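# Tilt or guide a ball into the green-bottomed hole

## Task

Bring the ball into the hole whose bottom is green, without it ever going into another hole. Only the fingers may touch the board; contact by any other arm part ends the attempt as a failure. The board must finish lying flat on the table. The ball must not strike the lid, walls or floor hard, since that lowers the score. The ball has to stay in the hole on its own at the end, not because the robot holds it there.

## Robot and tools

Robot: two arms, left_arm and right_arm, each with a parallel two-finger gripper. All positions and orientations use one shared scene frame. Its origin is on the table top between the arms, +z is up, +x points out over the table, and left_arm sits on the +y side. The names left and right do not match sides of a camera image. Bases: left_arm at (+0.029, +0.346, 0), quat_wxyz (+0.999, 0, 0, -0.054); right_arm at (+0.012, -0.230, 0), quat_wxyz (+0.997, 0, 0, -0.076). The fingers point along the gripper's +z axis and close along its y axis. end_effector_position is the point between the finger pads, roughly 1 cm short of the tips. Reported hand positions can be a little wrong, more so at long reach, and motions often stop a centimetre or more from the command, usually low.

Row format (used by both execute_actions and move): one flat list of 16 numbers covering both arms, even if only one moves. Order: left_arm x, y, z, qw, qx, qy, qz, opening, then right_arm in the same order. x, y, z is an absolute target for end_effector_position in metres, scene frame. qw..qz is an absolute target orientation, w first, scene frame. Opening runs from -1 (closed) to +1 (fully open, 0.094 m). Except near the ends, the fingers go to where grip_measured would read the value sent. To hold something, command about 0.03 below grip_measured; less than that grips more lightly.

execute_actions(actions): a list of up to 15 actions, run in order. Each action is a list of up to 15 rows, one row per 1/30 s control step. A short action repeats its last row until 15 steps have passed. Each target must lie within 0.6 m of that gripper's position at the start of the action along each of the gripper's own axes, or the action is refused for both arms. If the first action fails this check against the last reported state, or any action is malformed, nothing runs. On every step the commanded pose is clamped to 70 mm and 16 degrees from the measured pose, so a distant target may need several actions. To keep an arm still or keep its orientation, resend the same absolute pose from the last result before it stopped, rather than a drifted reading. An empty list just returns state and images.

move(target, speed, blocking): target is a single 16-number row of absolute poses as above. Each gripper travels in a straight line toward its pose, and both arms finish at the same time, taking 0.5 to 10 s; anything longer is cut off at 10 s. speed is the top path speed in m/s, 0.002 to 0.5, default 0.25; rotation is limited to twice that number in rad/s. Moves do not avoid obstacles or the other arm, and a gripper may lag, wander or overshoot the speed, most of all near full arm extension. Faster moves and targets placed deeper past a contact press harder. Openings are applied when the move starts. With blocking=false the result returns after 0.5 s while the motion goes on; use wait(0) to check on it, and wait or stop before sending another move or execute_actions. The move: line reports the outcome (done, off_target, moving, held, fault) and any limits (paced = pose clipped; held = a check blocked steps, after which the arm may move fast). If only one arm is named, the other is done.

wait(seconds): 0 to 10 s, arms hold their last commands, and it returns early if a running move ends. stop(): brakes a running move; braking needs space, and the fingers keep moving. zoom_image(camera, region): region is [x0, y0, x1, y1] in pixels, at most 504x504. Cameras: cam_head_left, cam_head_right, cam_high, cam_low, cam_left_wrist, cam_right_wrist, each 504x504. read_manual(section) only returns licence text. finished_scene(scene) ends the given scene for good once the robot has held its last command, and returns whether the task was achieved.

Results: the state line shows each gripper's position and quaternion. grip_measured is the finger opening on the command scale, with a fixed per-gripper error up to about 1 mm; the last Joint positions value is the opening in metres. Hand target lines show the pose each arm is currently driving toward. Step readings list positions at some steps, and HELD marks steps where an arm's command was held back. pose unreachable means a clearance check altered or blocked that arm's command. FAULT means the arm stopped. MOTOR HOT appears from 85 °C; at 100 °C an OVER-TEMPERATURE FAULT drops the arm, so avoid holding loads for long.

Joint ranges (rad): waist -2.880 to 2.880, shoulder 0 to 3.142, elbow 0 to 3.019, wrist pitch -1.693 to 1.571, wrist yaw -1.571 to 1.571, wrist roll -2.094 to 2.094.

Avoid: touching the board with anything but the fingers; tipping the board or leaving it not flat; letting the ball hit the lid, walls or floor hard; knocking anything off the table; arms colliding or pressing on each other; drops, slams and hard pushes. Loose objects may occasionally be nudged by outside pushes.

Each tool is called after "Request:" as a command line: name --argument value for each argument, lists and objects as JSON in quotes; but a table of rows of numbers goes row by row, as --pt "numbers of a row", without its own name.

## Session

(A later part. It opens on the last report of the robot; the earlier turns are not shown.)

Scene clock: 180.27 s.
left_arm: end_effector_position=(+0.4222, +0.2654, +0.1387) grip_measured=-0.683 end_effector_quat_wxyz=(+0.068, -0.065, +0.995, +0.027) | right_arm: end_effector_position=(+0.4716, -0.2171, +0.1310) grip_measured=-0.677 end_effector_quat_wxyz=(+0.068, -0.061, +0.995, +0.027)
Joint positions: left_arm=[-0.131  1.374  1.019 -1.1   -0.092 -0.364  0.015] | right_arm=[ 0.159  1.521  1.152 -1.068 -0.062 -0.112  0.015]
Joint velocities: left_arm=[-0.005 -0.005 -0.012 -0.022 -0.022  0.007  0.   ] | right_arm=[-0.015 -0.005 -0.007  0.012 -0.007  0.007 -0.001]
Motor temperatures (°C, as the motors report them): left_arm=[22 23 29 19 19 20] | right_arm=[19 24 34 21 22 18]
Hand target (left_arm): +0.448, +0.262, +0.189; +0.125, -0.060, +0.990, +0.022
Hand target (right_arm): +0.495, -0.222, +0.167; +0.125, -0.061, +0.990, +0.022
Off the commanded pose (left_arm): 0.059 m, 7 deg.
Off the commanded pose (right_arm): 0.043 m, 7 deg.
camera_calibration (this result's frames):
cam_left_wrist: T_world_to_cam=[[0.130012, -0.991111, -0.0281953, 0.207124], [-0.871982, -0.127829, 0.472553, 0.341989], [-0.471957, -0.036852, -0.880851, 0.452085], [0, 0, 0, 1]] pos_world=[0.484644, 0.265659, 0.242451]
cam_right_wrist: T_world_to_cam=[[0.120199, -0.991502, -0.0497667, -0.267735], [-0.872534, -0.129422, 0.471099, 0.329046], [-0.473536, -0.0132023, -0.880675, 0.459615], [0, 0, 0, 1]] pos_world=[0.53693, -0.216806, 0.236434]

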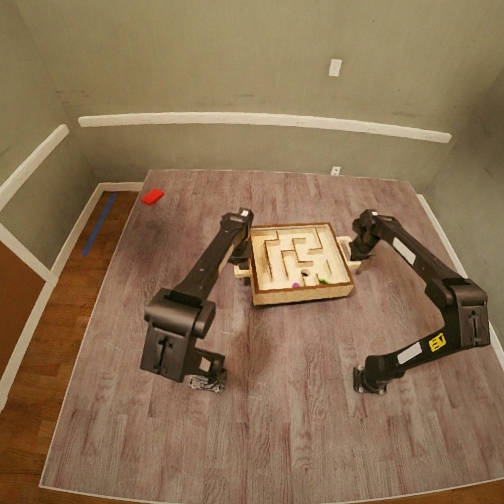

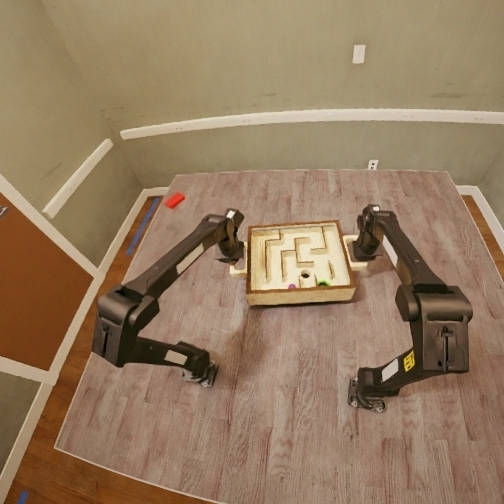

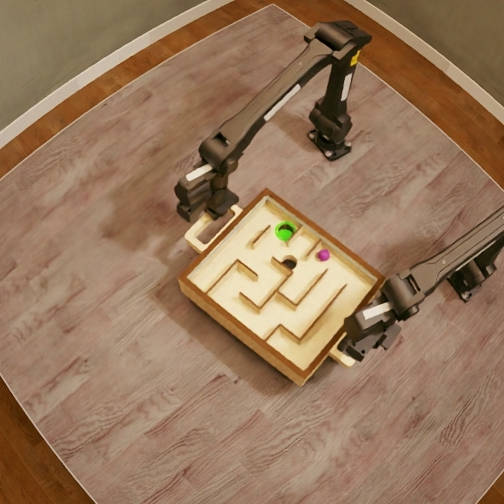

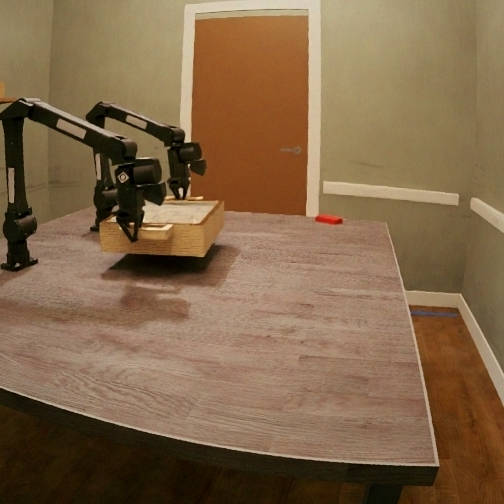

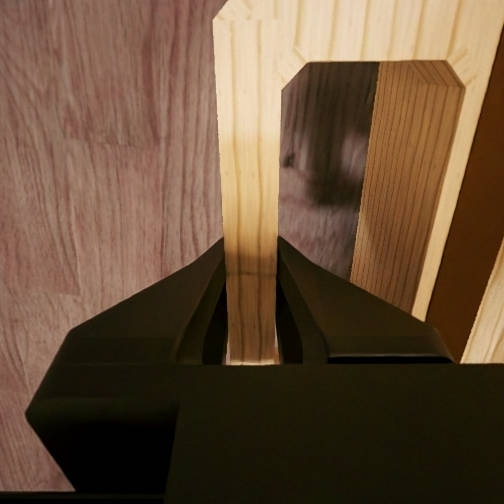

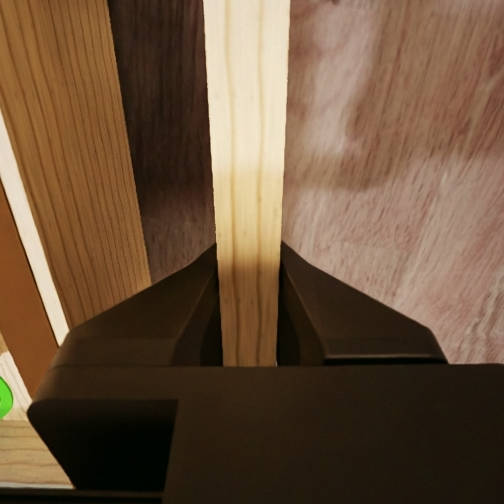

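Request:
execute_actions --actions '[[[0.45,0.261,0.152,0.115,-0.06,0.991,-0.045,-0.75,0.497,-0.222,0.205,0.115,-0.06,0.991,-0.045,-0.75]],[[0.45,0.261,0.152,0.115,-0.06,0.991,-0.045,-0.75,0.497,-0.222,0.205,0.115,-0.06,0.991,-0.045,-0.75]],[[0.45,0.261,0.185,0.05,-0.06,0.996,0.012,-0.75,0.497,-0.222,0.175,0.05,-0.06,0.996,0.012,-0.75]],[[0.45,0.261,0.178,0.05,-0.06,0.996,0.0,-0.75,0.497,-0.222,0.182,0.05,-0.06,0.996,0.0,-0.75]]]'

Request:
zoom_image --camera "cam_high" --region '[150,150,420,420]'

Scene clock: 190.27 s.
left_arm: end_effector_position=(+0.4197, +0.2648, +0.1403) grip_measured=-0.686 end_effector_quat_wxyz=(-0.002, -0.064, +0.998, +0.011) | right_arm: end_effector_position=(+0.4630, -0.2181, +0.1349) grip_measured=-0.677 end_effector_quat_wxyz=(-0.007, -0.059, +0.998, +0.009)
Joint positions: left_arm=[-0.103  1.445  1.101 -1.237 -0.021 -0.339  0.015] | right_arm=[ 0.174  1.584  1.243 -1.244 -0.018 -0.096  0.015]
Joint velocities: left_arm=[-0.015  0.005 -0.002 -0.002  0.007  0.081  0.   ] | right_arm=[-0.015 -0.005 -0.007  0.007 -0.022  0.037  0.001]
Motor temperatures (°C, as the motors report them): left_arm=[22 23 30 19 19 20] | right_arm=[19 24 34 21 22 18]
Hand target (left_arm): +0.448, +0.262, +0.178; +0.050, -0.060, +0.997, +0.000
Hand target (right_arm): +0.492, -0.222, +0.183; +0.051, -0.060, +0.997, -0.000
Off the commanded pose (left_arm): 0.048 m, 6 deg.
Off the commanded pose (right_arm): 0.058 m, 7 deg.
Step readings (end_effector_position; steps 1 to 15: 1st action; 16 to 30: 2nd action; 31 to 45: 3rd action; 46 to 60: 4th action):
0: left_arm (+0.4222, +0.2654, +0.1387) | right_arm (+0.4716, -0.2171, +0.1310)
1: left_arm (+0.4224, +0.2609, +0.1374) | right_arm (+0.4706, -0.2215, +0.1311)
2: left_arm (+0.4250, +0.2569, +0.1355) | right_arm (+0.4681, -0.2261, +0.1323)
4: left_arm (+0.4245, +0.2581, +0.1253) | right_arm (+0.4658, -0.2253, +0.1396)
8: left_arm (+0.4219, +0.2616, +0.1160) | right_arm (+0.4662, -0.2213, +0.1466)
15: left_arm (+0.4229, +0.2617, +0.1161) | right_arm (+0.4658, -0.2214, +0.1466)
16: left_arm (+0.4229, +0.2617, +0.1161) | right_arm (+0.4658, -0.2214, +0.1466)
17: left_arm (+0.4229, +0.2617, +0.1161) | right_arm (+0.4658, -0.2214, +0.1466)
19: left_arm (+0.4229, +0.2617, +0.1161) | right_arm (+0.4657, -0.2214, +0.1466)
23: left_arm (+0.4229, +0.2617, +0.1161) | right_arm (+0.4657, -0.2214, +0.1466)
30: left_arm (+0.4229, +0.2617, +0.1161) | right_arm (+0.4657, -0.2214, +0.1466)
31: left_arm (+0.4211, +0.2649, +0.1175) | right_arm (+0.4648, -0.2179, +0.1462)
32: left_arm (+0.4174, +0.2684, +0.1215) | right_arm (+0.4638, -0.2145, +0.1460)
34: left_arm (+0.4170, +0.2689, +0.1341) | right_arm (+0.4620, -0.2142, +0.1398)
38: left_arm (+0.4213, +0.2682, +0.1451) | right_arm (+0.4622, -0.2142, +0.1291)
45: left_arm (+0.4203, +0.2678, +0.1410) | right_arm (+0.4620, -0.2150, +0.1305)
46: left_arm (+0.4201, +0.2668, +0.1410) | right_arm (+0.4619, -0.2159, +0.1307)
47: left_arm (+0.4199, +0.2659, +0.1409) | right_arm (+0.4618, -0.2170, +0.1314)
49: left_arm (+0.4197, +0.2649, +0.1405) | right_arm (+0.4618, -0.2180, +0.1333)
53: left_arm (+0.4197, +0.2648, +0.1403) | right_arm (+0.4632, -0.2181, +0.1349)
60: end_effector_position above
camera_calibration (this result's frames):
cam_left_wrist: T_world_to_cam=[[0.126927, -0.991893, -0.00608173, 0.205266], [-0.797844, -0.105734, 0.59352, 0.285011], [-0.589351, -0.0704811, -0.804796, 0.499853], [0, 0, 0, 1]] pos_world=[0.495929, 0.268968, 0.234369]
cam_right_wrist: T_world_to_cam=[[0.111137, -0.993551, -0.0224698, -0.267417], [-0.794024, -0.10237, 0.599205, 0.271833], [-0.597641, -0.0487525, -0.80028, 0.497768], [0, 0, 0, 1]] pos_world=[0.543048, -0.213598, 0.229461]

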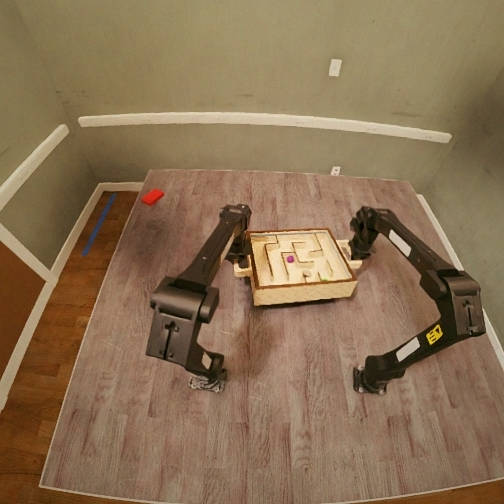

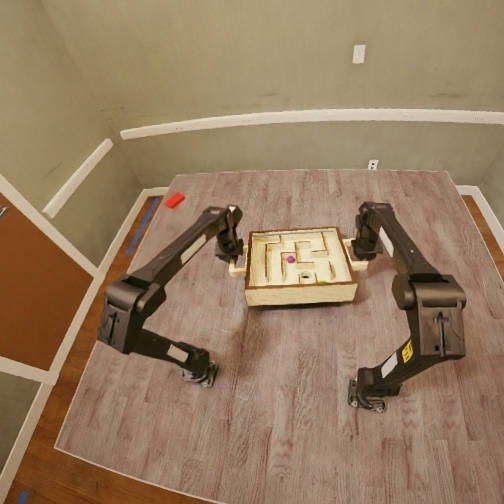

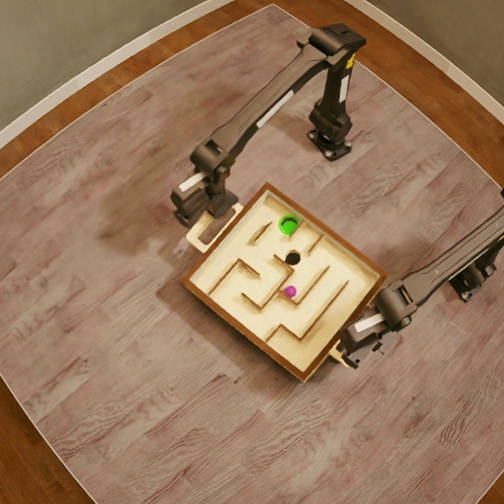

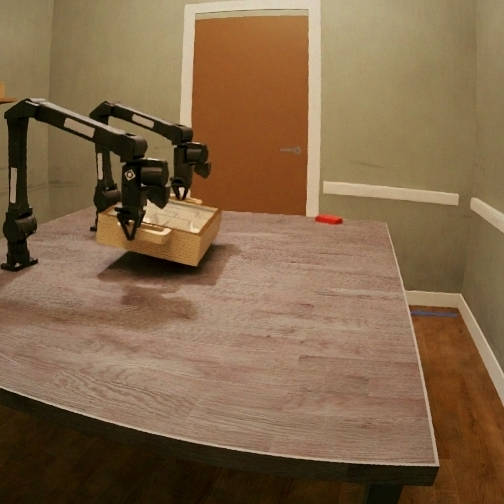

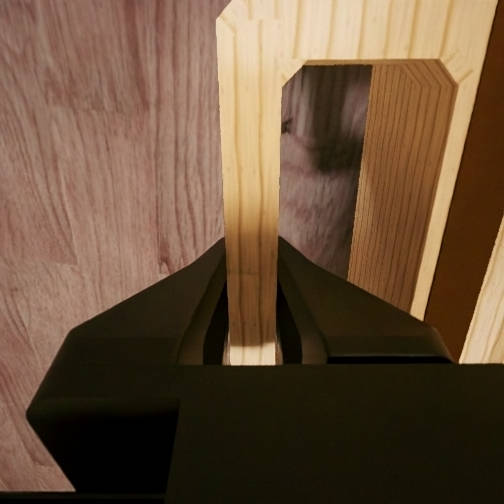

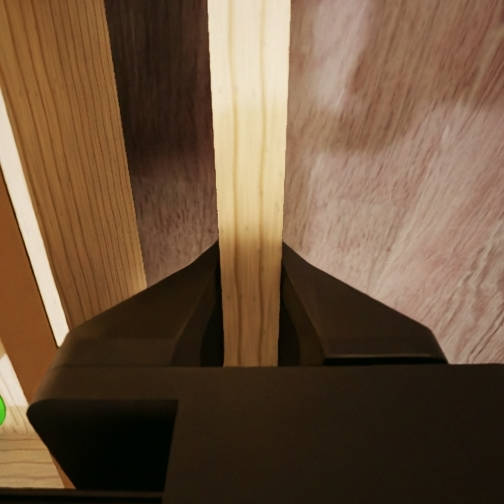

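Region (150, 150, 420, 420) of cam_high's 504x504 image, scaled by 1.867, with more detail than that image has.

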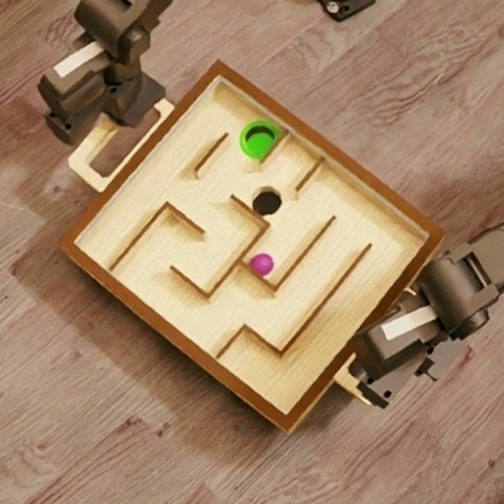

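Request:
execute_actions --actions '[[[0.45,0.261,0.155,0.05,-0.06,0.996,-0.04,-0.75,0.497,-0.222,0.203,0.05,-0.06,0.996,-0.04,-0.75]],[[0.45,0.261,0.155,0.05,-0.06,0.996,-0.04,-0.75,0.497,-0.222,0.203,0.05,-0.06,0.996,-0.04,-0.75]]]'

Request:
zoom_image --camera "cam_high" --region '[150,150,420,420]'

Scene clock: 212.77 s.
left_arm: end_effector_position=(+0.4295, +0.2604, +0.1257) grip_measured=-0.686 end_effector_quat_wxyz=(+0.005, -0.064, +0.998, -0.028) | right_arm: end_effector_position=(+0.4701, -0.2229, +0.1537) grip_measured=-0.676 end_effector_quat_wxyz=(-0.005, -0.058, +0.998, -0.031)
Joint positions: left_arm=[-0.078  1.465  1.081 -1.164  0.052 -0.315  0.015] | right_arm=[ 0.193  1.583  1.293 -1.29   0.063 -0.075  0.015]
Joint velocities: left_arm=[-0.005 -0.005 -0.002  0.002 -0.037  0.007 -0.001] | right_arm=[ 0.005 -0.005 -0.007 -0.002  0.037 -0.007  0.   ]
Motor temperatures (°C, as the motors report them): left_arm=[22 23 30 19 19 20] | right_arm=[19 24 37 21 22 18]
Hand target (left_arm): +0.449, +0.261, +0.155; +0.050, -0.060, +0.996, -0.039
Hand target (right_arm): +0.492, -0.222, +0.203; +0.050, -0.060, +0.996, -0.040
Off the commanded pose (left_arm): 0.036 m, 5 deg.
Off the commanded pose (right_arm): 0.056 m, 6 deg.
Step readings (end_effector_position; steps 1 to 15: 1st action; 16 to 30: 2nd action):
0: left_arm (+0.4197, +0.2648, +0.1403) | right_arm (+0.4630, -0.2181, +0.1349)
1: left_arm (+0.4207, +0.2623, +0.1397) | right_arm (+0.4626, -0.2208, +0.1358)
2: left_arm (+0.4231, +0.2601, +0.1381) | right_arm (+0.4619, -0.2233, +0.1382)
4: left_arm (+0.4244, +0.2598, +0.1306) | right_arm (+0.4647, -0.2238, +0.1460)
8: left_arm (+0.4289, +0.2604, +0.1256) | right_arm (+0.4707, -0.2230, +0.1537)
15: left_arm (+0.4295, +0.2604, +0.1257) | right_arm (+0.4701, -0.2229, +0.1537)
16: left_arm (+0.4295, +0.2604, +0.1257) | right_arm (+0.4701, -0.2229, +0.1537)
17: left_arm (+0.4295, +0.2604, +0.1257) | right_arm (+0.4701, -0.2229, +0.1537)
19: left_arm (+0.4295, +0.2604, +0.1257) | right_arm (+0.4701, -0.2229, +0.1537)
23: left_arm (+0.4295, +0.2604, +0.1257) | right_arm (+0.4701, -0.2229, +0.1537)
30: end_effector_position above
camera_calibration (this result's frames):
cam_left_wrist: T_world_to_cam=[[0.126577, -0.989232, 0.0734757, 0.189041], [-0.808733, -0.0600226, 0.585105, 0.294928], [-0.574395, -0.133483, -0.807622, 0.503869], [0, 0, 0, 1]] pos_world=[0.50401, 0.271966, 0.220482]
cam_right_wrist: T_world_to_cam=[[0.11037, -0.992152, 0.0587675, -0.284397], [-0.798835, -0.0533744, 0.599177, 0.278977], [-0.591338, -0.113077, -0.798457, 0.499263], [0, 0, 0, 1]] pos_world=[0.549479, -0.21082, 0.248197]

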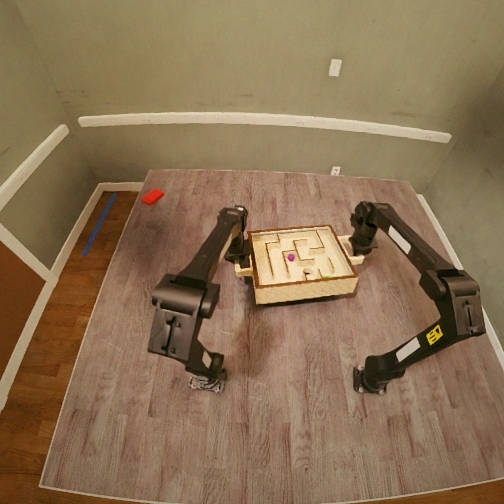

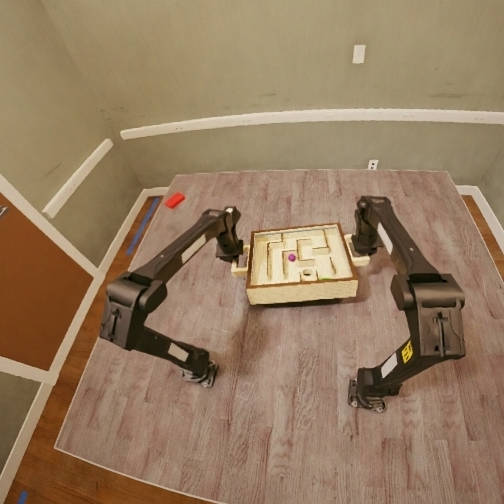

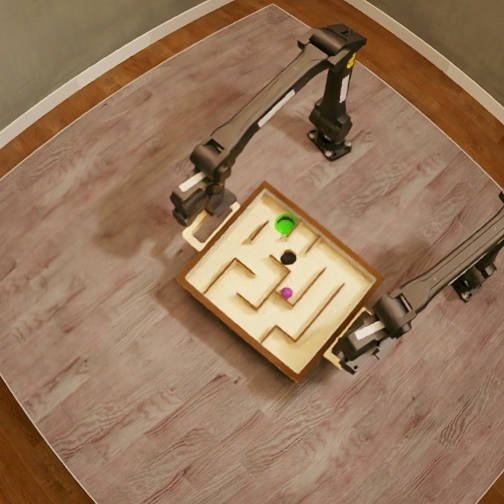

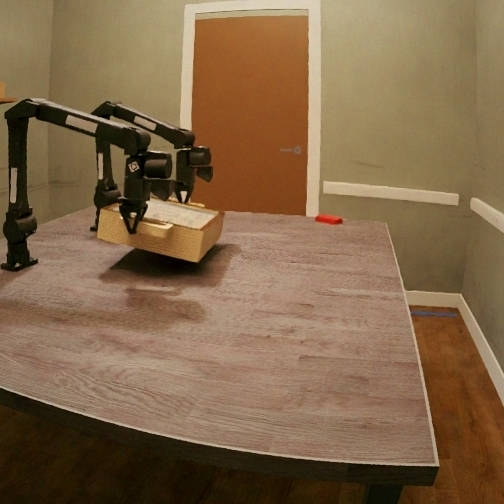

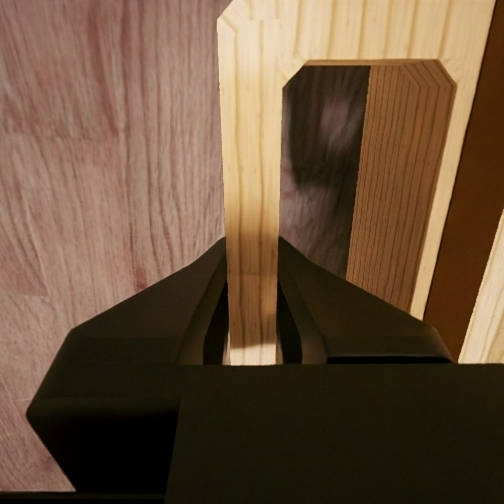

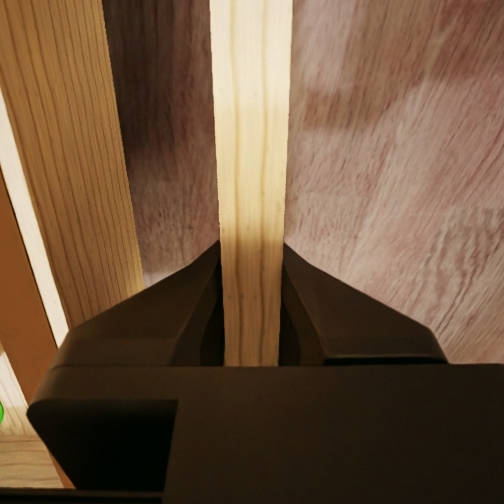

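Region (150, 150, 420, 420) of cam_high's 504x504 image, scaled by 1.867, with more detail than that image has.

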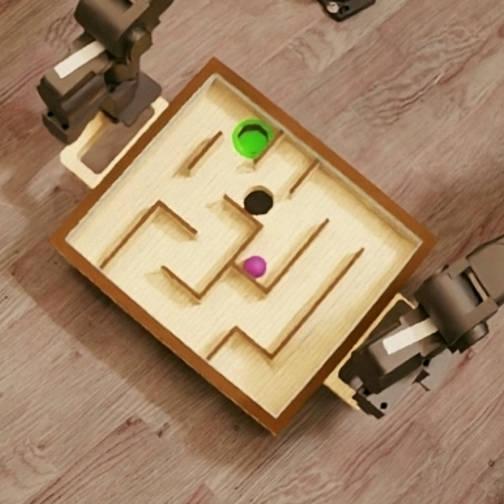

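Request:
execute_actions --actions '[[[0.45,0.261,0.15,0.08,-0.06,0.994,-0.045,-0.75,0.497,-0.222,0.207,0.08,-0.06,0.994,-0.045,-0.75]],[[0.45,0.261,0.15,0.08,-0.06,0.994,-0.045,-0.75,0.497,-0.222,0.207,0.08,-0.06,0.994,-0.045,-0.75]]]'

Request:
zoom_image --camera "cam_high" --region '[150,150,420,420]'

Scene clock: 217.13 s.
left_arm: end_effector_position=(+0.4325, +0.2591, +0.1142) grip_measured=-0.686 end_effector_quat_wxyz=(+0.025, -0.065, +0.997, -0.036) | right_arm: end_effector_position=(+0.4765, -0.2235, +0.1556) grip_measured=-0.676 end_effector_quat_wxyz=(+0.010, -0.059, +0.997, -0.039)
Joint positions: left_arm=[-0.078  1.459  1.041 -1.087  0.056 -0.319  0.015] | right_arm=[ 0.197  1.579  1.293 -1.264  0.078 -0.075  0.015]
Joint velocities: left_arm=[-0.015 -0.005  0.007 -0.027  0.007  0.066 -0.   ] | right_arm=[-0.005 -0.005  0.002  0.002  0.037  0.037 -0.001]
Motor temperatures (°C, as the motors report them): left_arm=[22 23 30 19 19 20] | right_arm=[19 24 37 21 23 18]
Hand target (left_arm): +0.449, +0.261, +0.149; +0.080, -0.060, +0.994, -0.044
Hand target (right_arm): +0.493, -0.222, +0.207; +0.080, -0.061, +0.994, -0.045
Off the commanded pose (left_arm): 0.040 m, 6 deg.
Off the commanded pose (right_arm): 0.055 m, 8 deg.
Step readings (end_effector_position; steps 1 to 15: 1st action; 16 to 30: 2nd action):
0: left_arm (+0.4295, +0.2604, +0.1257) | right_arm (+0.4701, -0.2229, +0.1537)
1: left_arm (+0.4301, +0.2603, +0.1242) | right_arm (+0.4708, -0.2233, +0.1540)
2: left_arm (+0.4312, +0.2601, +0.1220) | right_arm (+0.4720, -0.2234, +0.1544)
4: left_arm (+0.4317, +0.2596, +0.1169) | right_arm (+0.4755, -0.2232, +0.1553)
8: left_arm (+0.4322, +0.2592, +0.1142) | right_arm (+0.4764, -0.2234, +0.1556)
15: left_arm (+0.4325, +0.2591, +0.1142) | right_arm (+0.4765, -0.2235, +0.1556)
16: left_arm (+0.4325, +0.2591, +0.1142) | right_arm (+0.4765, -0.2235, +0.1556)
17: left_arm (+0.4325, +0.2591, +0.1142) | right_arm (+0.4765, -0.2235, +0.1556)
19: left_arm (+0.4325, +0.2591, +0.1142) | right_arm (+0.4765, -0.2235, +0.1556)
23: left_arm (+0.4325, +0.2591, +0.1142) | right_arm (+0.4765, -0.2235, +0.1556)
30: end_effector_position above
camera_calibration (this result's frames):
cam_left_wrist: T_world_to_cam=[[0.127547, -0.987673, 0.0907374, 0.185427], [-0.831753, -0.0566773, 0.552245, 0.316787], [-0.540295, -0.145909, -0.828729, 0.487062], [0, 0, 0, 1]] pos_world=[0.502995, 0.272163, 0.211873]
cam_right_wrist: T_world_to_cam=[[0.111634, -0.990839, 0.0759941, -0.288779], [-0.816524, -0.0478689, 0.575323, 0.296256], [-0.566415, -0.126276, -0.814388, 0.492119], [0, 0, 0, 1]] pos_world=[0.552881, -0.209809, 0.252278]

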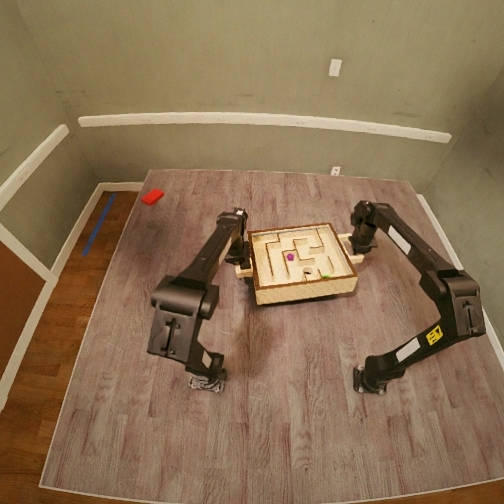

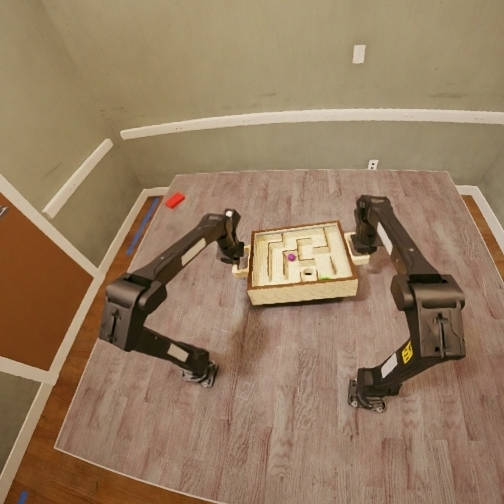

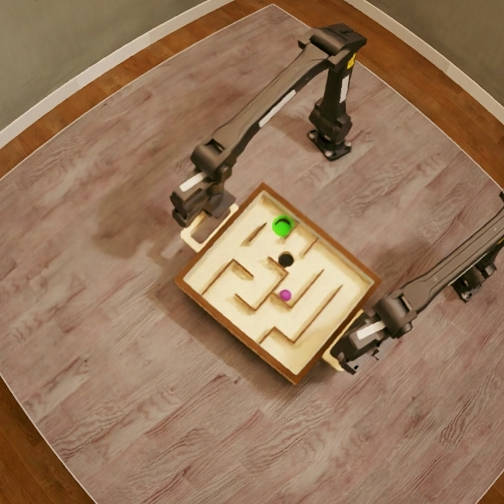

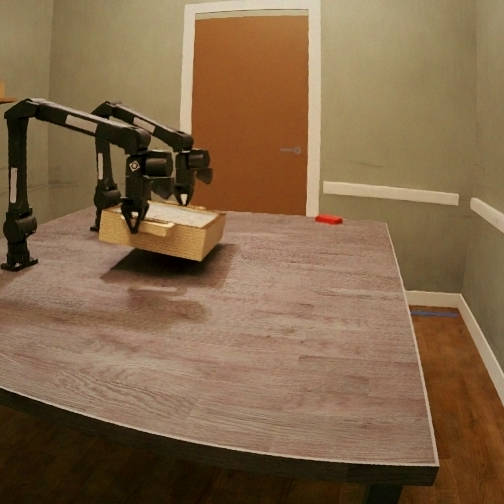

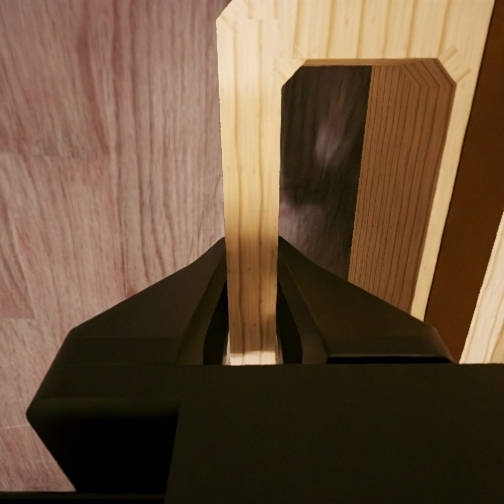

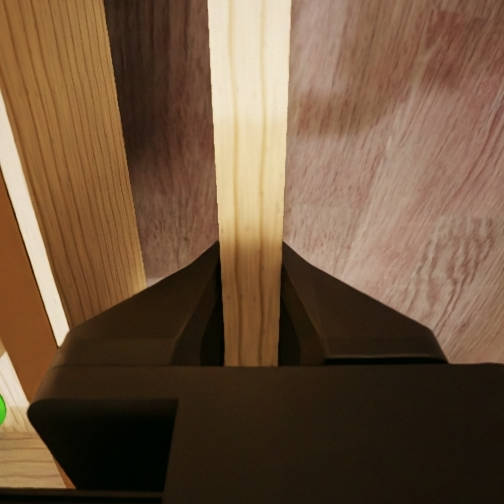

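Region (150, 150, 420, 420) of cam_high's 504x504 image, scaled by 1.867, with more detail than that image has.

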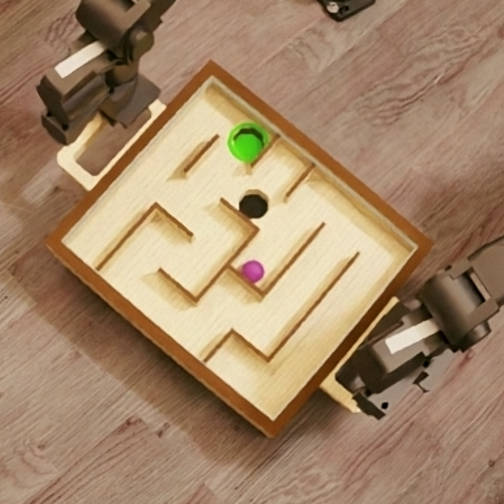

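Request:
execute_actions --actions '[[[0.45,0.261,0.155,0.12,-0.06,0.99,-0.045,-0.75,0.497,-0.222,0.21,0.12,-0.06,0.99,-0.045,-0.75]],[[0.45,0.261,0.155,0.12,-0.06,0.99,-0.045,-0.75,0.497,-0.222,0.21,0.12,-0.06,0.99,-0.045,-0.75]]]'

Request:
zoom_image --camera "cam_high" --region '[150,150,420,420]'

Scene clock: 223.60 s.
left_arm: end_effector_position=(+0.4327, +0.2623, +0.1197) grip_measured=-0.686 end_effector_quat_wxyz=(+0.066, -0.068, +0.995, -0.037) | right_arm: end_effector_position=(+0.4783, -0.2202, +0.1627) grip_measured=-0.676 end_effector_quat_wxyz=(+0.052, -0.062, +0.996, -0.038)
Joint positions: left_arm=[-0.078  1.403  0.992 -1.013  0.038 -0.325  0.015] | right_arm=[ 0.203  1.528  1.25  -1.188  0.075 -0.077  0.015]
Joint velocities: left_arm=[-0.015 -0.015  0.002  0.002 -0.125 -0.022 -0.   ] | right_arm=[-0.005 -0.005 -0.012  0.007  0.007  0.022 -0.001]
Motor temperatures (°C, as the motors report them): left_arm=[22 23 29 19 19 20] | right_arm=[19 24 36 21 22 18]
Hand target (left_arm): +0.449, +0.261, +0.155; +0.120, -0.060, +0.990, -0.045
Hand target (right_arm): +0.494, -0.222, +0.210; +0.120, -0.061, +0.990, -0.045
Off the commanded pose (left_arm): 0.039 m, 6 deg.
Off the commanded pose (right_arm): 0.051 m, 8 deg.
Step readings (end_effector_position; steps 1 to 15: 1st action; 16 to 30: 2nd action):
0: left_arm (+0.4325, +0.2591, +0.1142) | right_arm (+0.4765, -0.2235, +0.1556)
1: left_arm (+0.4330, +0.2596, +0.1138) | right_arm (+0.4773, -0.2234, +0.1552)
2: left_arm (+0.4341, +0.2601, +0.1130) | right_arm (+0.4785, -0.2230, +0.1542)
4: left_arm (+0.4335, +0.2615, +0.1133) | right_arm (+0.4786, -0.2213, +0.1541)
8: left_arm (+0.4314, +0.2624, +0.1182) | right_arm (+0.4775, -0.2201, +0.1599)
15: left_arm (+0.4327, +0.2623, +0.1197) | right_arm (+0.4782, -0.2202, +0.1627)
16: left_arm (+0.4327, +0.2623, +0.1197) | right_arm (+0.4782, -0.2202, +0.1627)
17: left_arm (+0.4327, +0.2623, +0.1197) | right_arm (+0.4783, -0.2202, +0.1627)
19: left_arm (+0.4327, +0.2623, +0.1197) | right_arm (+0.4783, -0.2202, +0.1627)
23: left_arm (+0.4327, +0.2623, +0.1197) | right_arm (+0.4783, -0.2202, +0.1627)
30: end_effector_position above
camera_calibration (this result's frames):
cam_left_wrist: T_world_to_cam=[[0.127556, -0.986856, 0.0992159, 0.186809], [-0.874275, -0.0646352, 0.48111, 0.343088], [-0.468373, -0.148111, -0.871028, 0.466654], [0, 0, 0, 1]] pos_world=[0.494693, 0.275645, 0.222871]
cam_right_wrist: T_world_to_cam=[[0.112946, -0.990495, 0.0785083, -0.287239], [-0.861065, -0.0581474, 0.505159, 0.324198], [-0.495792, -0.124656, -0.859448, 0.473294], [0, 0, 0, 1]] pos_world=[0.546254, -0.206658, 0.26555]

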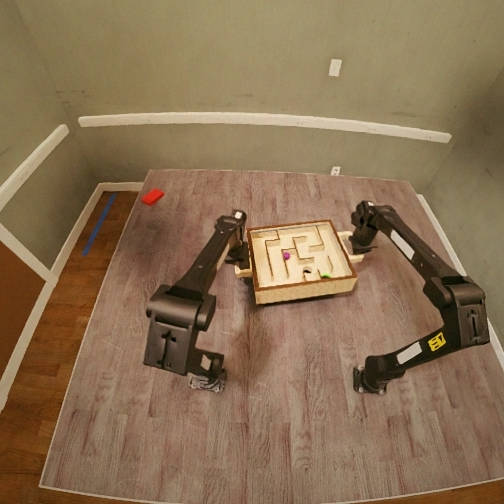

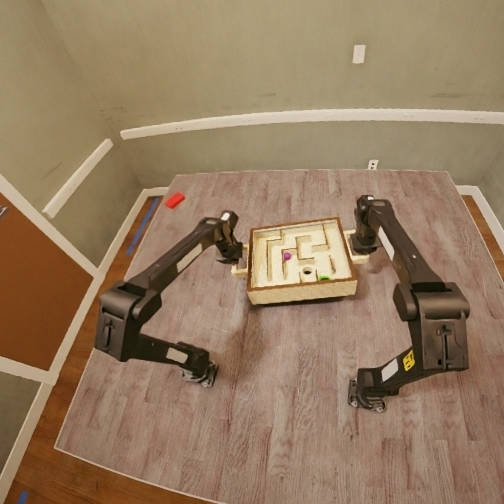

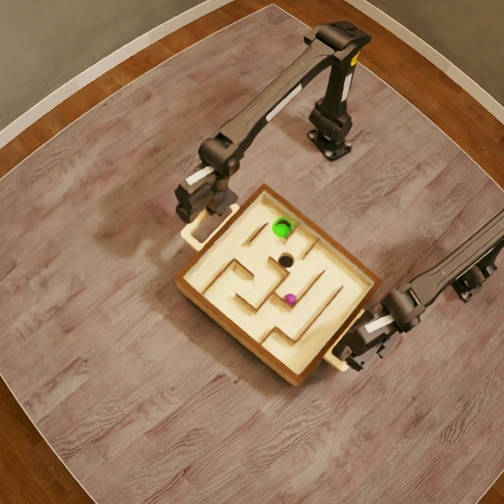

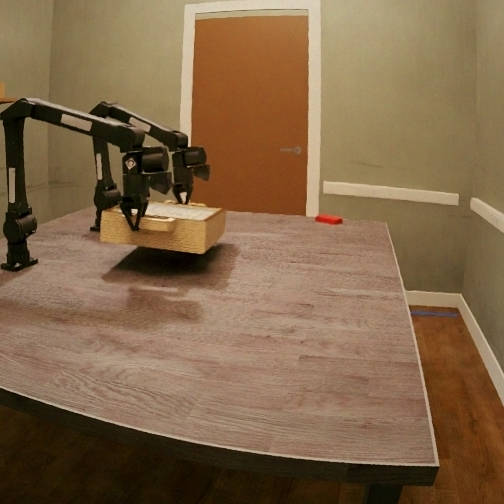

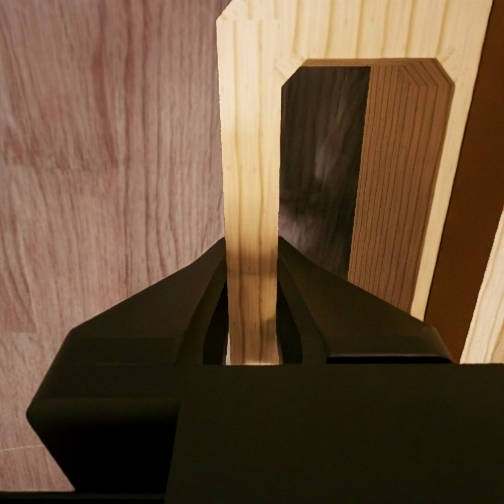

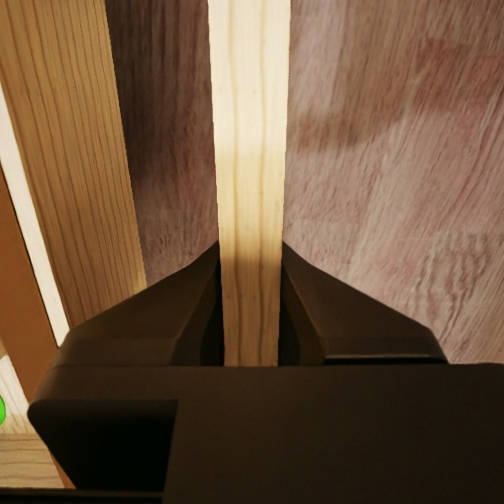

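Region (150, 150, 420, 420) of cam_high's 504x504 image, scaled by 1.867, with more detail than that image has.

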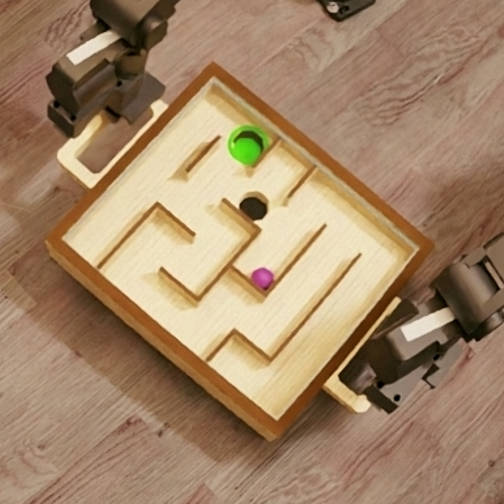

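Request:
execute_actions --actions '[[[0.45,0.261,0.155,0.145,-0.06,0.987,-0.045,-0.75,0.497,-0.222,0.21,0.145,-0.06,0.987,-0.045,-0.75]],[[0.45,0.261,0.155,0.145,-0.06,0.987,-0.045,-0.75,0.497,-0.222,0.21,0.145,-0.06,0.987,-0.045,-0.75]]]'

Request:
zoom_image --camera "cam_high" --region '[150,150,420,420]'

Scene clock: 229.07 s.
left_arm: end_effector_position=(+0.4319, +0.2635, +0.1162) grip_measured=-0.686 end_effector_quat_wxyz=(+0.086, -0.068, +0.993, -0.037) | right_arm: end_effector_position=(+0.4779, -0.2191, +0.1588) grip_measured=-0.676 end_effector_quat_wxyz=(+0.072, -0.062, +0.995, -0.037)
Joint positions: left_arm=[-0.08   1.382  0.958 -0.961  0.027 -0.327  0.015] | right_arm=[ 0.204  1.507  1.212 -1.131  0.073 -0.077  0.015]
Joint velocities: left_arm=[-0.005 -0.005 -0.007  0.002 -0.007 -0.081 -0.   ] | right_arm=[-0.005 -0.015  0.007  0.007 -0.037 -0.022 -0.001]
Motor temperatures (°C, as the motors report them): left_arm=[22 23 28 19 19 20] | right_arm=[19 24 35 21 22 18]
Hand target (left_arm): +0.449, +0.261, +0.154; +0.145, -0.060, +0.987, -0.045
Hand target (right_arm): +0.493, -0.222, +0.210; +0.144, -0.061, +0.987, -0.045
Off the commanded pose (left_arm): 0.043 m, 7 deg.
Off the commanded pose (right_arm): 0.055 m, 9 deg.
Step readings (end_effector_position; steps 1 to 15: 1st action; 16 to 30: 2nd action):
0: left_arm (+0.4327, +0.2623, +0.1197) | right_arm (+0.4783, -0.2202, +0.1627)
1: left_arm (+0.4330, +0.2625, +0.1191) | right_arm (+0.4786, -0.2202, +0.1618)
2: left_arm (+0.4337, +0.2628, +0.1182) | right_arm (+0.4793, -0.2202, +0.1607)
4: left_arm (+0.4337, +0.2632, +0.1171) | right_arm (+0.4792, -0.2195, +0.1591)
8: left_arm (+0.4316, +0.2637, +0.1163) | right_arm (+0.4773, -0.2191, +0.1585)
15: left_arm (+0.4319, +0.2635, +0.1162) | right_arm (+0.4779, -0.2191, +0.1588)
16: left_arm (+0.4319, +0.2635, +0.1162) | right_arm (+0.4779, -0.2191, +0.1588)
17: left_arm (+0.4319, +0.2635, +0.1162) | right_arm (+0.4779, -0.2191, +0.1588)
19: left_arm (+0.4319, +0.2635, +0.1162) | right_arm (+0.4779, -0.2191, +0.1588)
23: left_arm (+0.4319, +0.2635, +0.1162) | right_arm (+0.4779, -0.2191, +0.1588)
30: end_effector_position above
camera_calibration (this result's frames):
cam_left_wrist: T_world_to_cam=[[0.125434, -0.986966, 0.100817, 0.189264], [-0.892252, -0.067796, 0.446418, 0.356826], [-0.433765, -0.145951, -0.889127, 0.450068], [0, 0, 0, 1]] pos_world=[0.489862, 0.276676, 0.221793]
cam_right_wrist: T_world_to_cam=[[0.112274, -0.990493, 0.0794903, -0.285601], [-0.880198, -0.06201, 0.470539, 0.339763], [-0.461136, -0.122797, -0.878791, 0.456788], [0, 0, 0, 1]] pos_world=[0.541765, -0.205725, 0.264252]

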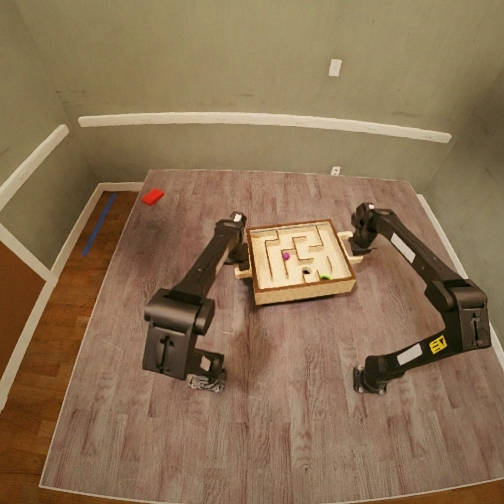

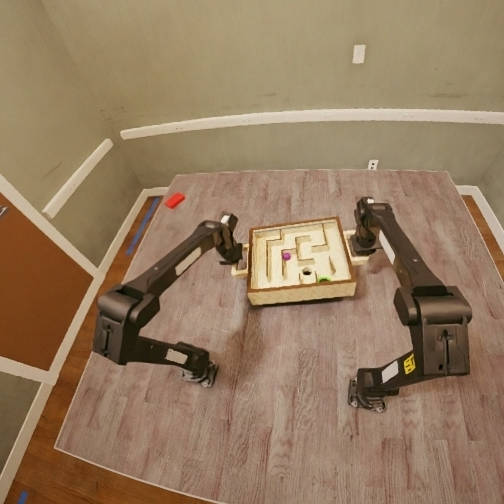

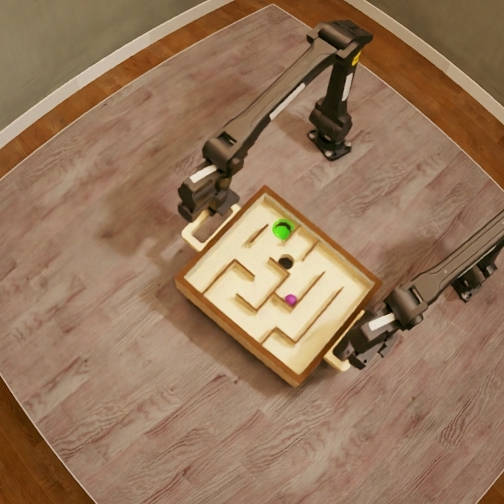

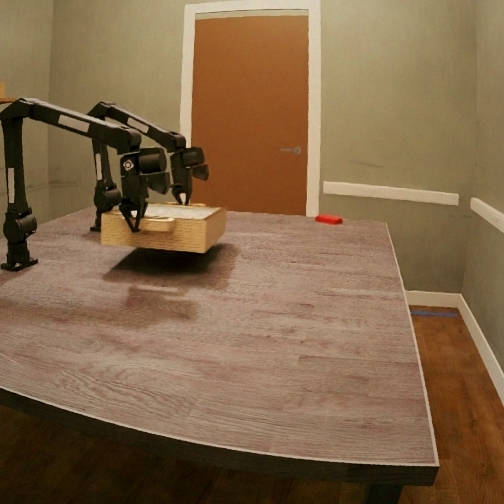

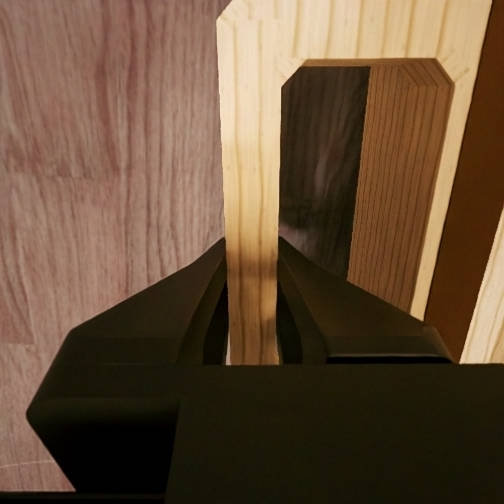

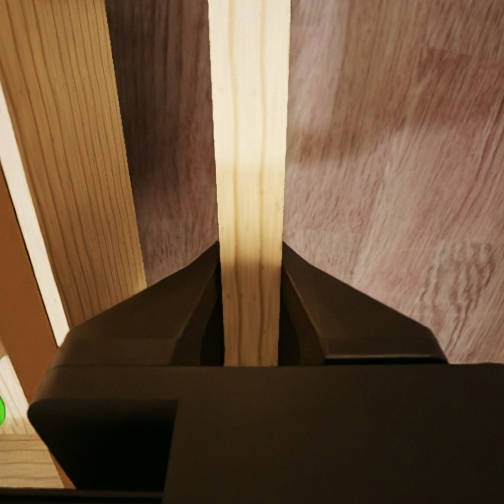

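Region (150, 150, 420, 420) of cam_high's 504x504 image, scaled by 1.867, with more detail than that image has.

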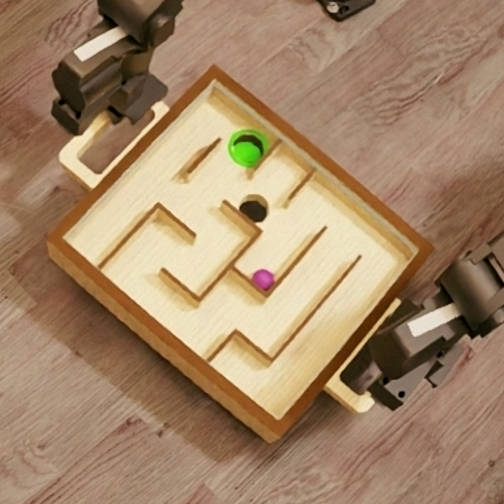

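Request:
execute_actions --actions '[[[0.45,0.261,0.165,0.175,-0.06,0.982,-0.045,-0.75,0.497,-0.222,0.215,0.175,-0.06,0.982,-0.045,-0.75]],[[0.45,0.261,0.165,0.175,-0.06,0.982,-0.045,-0.75,0.497,-0.222,0.215,0.175,-0.06,0.982,-0.045,-0.75]]]'

Request:
zoom_image --camera "cam_high" --region '[150,150,420,420]'

Scene clock: 235.07 s.
left_arm: end_effector_position=(+0.4309, +0.2642, +0.1253) grip_measured=-0.686 end_effector_quat_wxyz=(+0.116, -0.067, +0.990, -0.035) | right_arm: end_effector_position=(+0.4757, -0.2184, +0.1662) grip_measured=-0.676 end_effector_quat_wxyz=(+0.103, -0.061, +0.992, -0.036)
Joint positions: left_arm=[-0.087  1.336  0.931 -0.923  0.008 -0.331  0.015] | right_arm=[ 0.205  1.458  1.172 -1.076  0.07  -0.078  0.015]
Joint velocities: left_arm=[ 0.005 -0.005  0.007  0.002 -0.022 -0.007 -0.   ] | right_arm=[-0.024 -0.005 -0.002 -0.007  0.051 -0.022 -0.001]
Motor temperatures (°C, as the motors report them): left_arm=[22 23 28 19 19 20] | right_arm=[19 25 35 21 23 18]
Hand target (left_arm): +0.449, +0.261, +0.165; +0.175, -0.060, +0.982, -0.045
Hand target (right_arm): +0.493, -0.222, +0.216; +0.175, -0.060, +0.982, -0.045
Off the commanded pose (left_arm): 0.044 m, 7 deg.
Off the commanded pose (right_arm): 0.053 m, 8 deg.
Step readings (end_effector_position; steps 1 to 15: 1st action; 16 to 30: 2nd action):
0: left_arm (+0.4319, +0.2635, +0.1162) | right_arm (+0.4779, -0.2191, +0.1588)
1: left_arm (+0.4324, +0.2638, +0.1163) | right_arm (+0.4782, -0.2191, +0.1583)
2: left_arm (+0.4326, +0.2641, +0.1164) | right_arm (+0.4786, -0.2189, +0.1575)
4: left_arm (+0.4316, +0.2644, +0.1186) | right_arm (+0.4774, -0.2186, +0.1576)
8: left_arm (+0.4298, +0.2644, +0.1237) | right_arm (+0.4751, -0.2184, +0.1634)
15: left_arm (+0.4309, +0.2642, +0.1253) | right_arm (+0.4757, -0.2184, +0.1662)
16: left_arm (+0.4309, +0.2642, +0.1253) | right_arm (+0.4757, -0.2184, +0.1662)
17: left_arm (+0.4309, +0.2642, +0.1253) | right_arm (+0.4757, -0.2184, +0.1662)
19: left_arm (+0.4309, +0.2642, +0.1253) | right_arm (+0.4757, -0.2184, +0.1662)
23: left_arm (+0.4309, +0.2642, +0.1253) | right_arm (+0.4757, -0.2184, +0.1662)
30: end_effector_position above
camera_calibration (this result's frames):
cam_left_wrist: T_world_to_cam=[[0.120677, -0.987469, 0.101698, 0.191215], [-0.91711, -0.071693, 0.392134, 0.370411], [-0.379929, -0.14059, -0.914269, 0.436347], [0, 0, 0, 1]] pos_world=[0.482413, 0.27672, 0.234242]
cam_right_wrist: T_world_to_cam=[[0.109305, -0.990779, 0.0800549, -0.284038], [-0.90808, -0.066776, 0.413438, 0.356022], [-0.40428, -0.117887, -0.907006, 0.441056], [0, 0, 0, 1]] pos_world=[0.532654, -0.20565, 0.275586]

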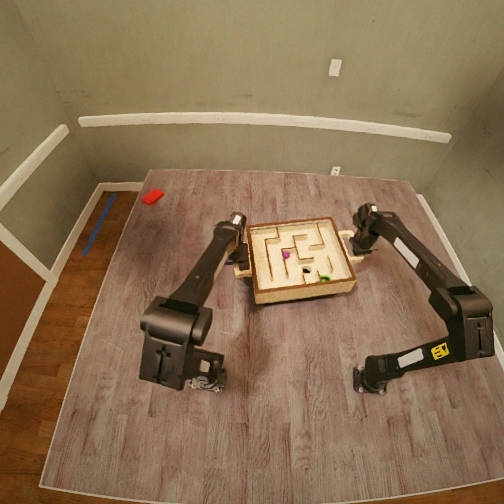

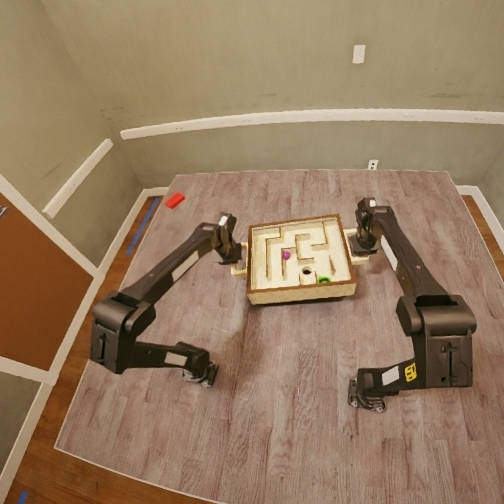

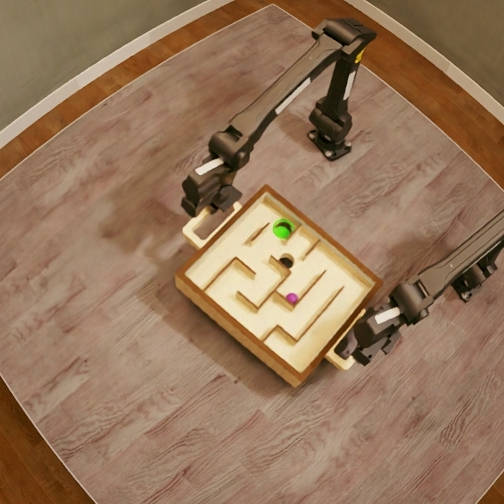

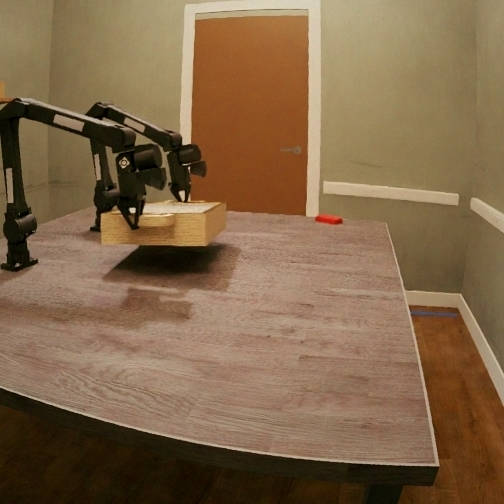

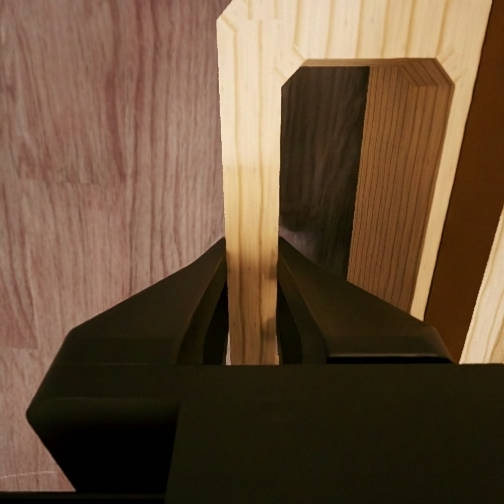

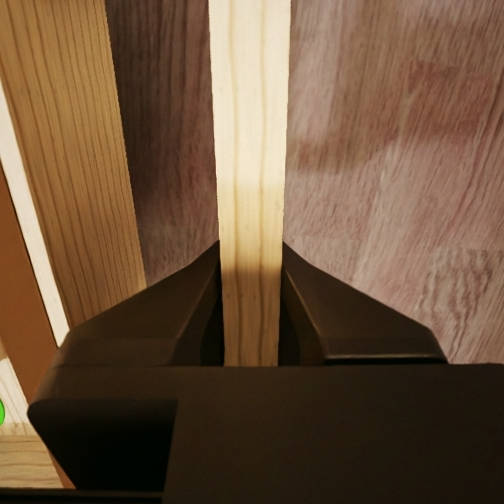

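Region (150, 150, 420, 420) of cam_high's 504x504 image, scaled by 1.867, with more detail than that image has.

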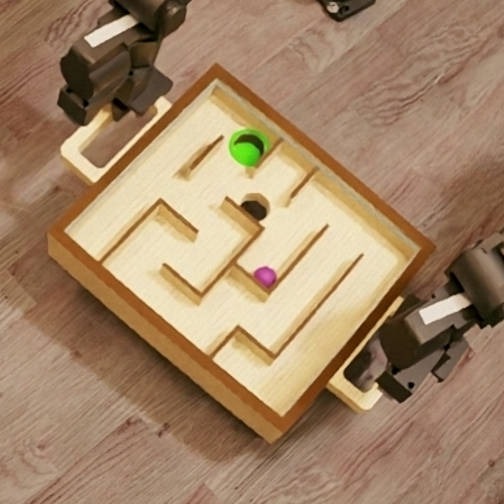

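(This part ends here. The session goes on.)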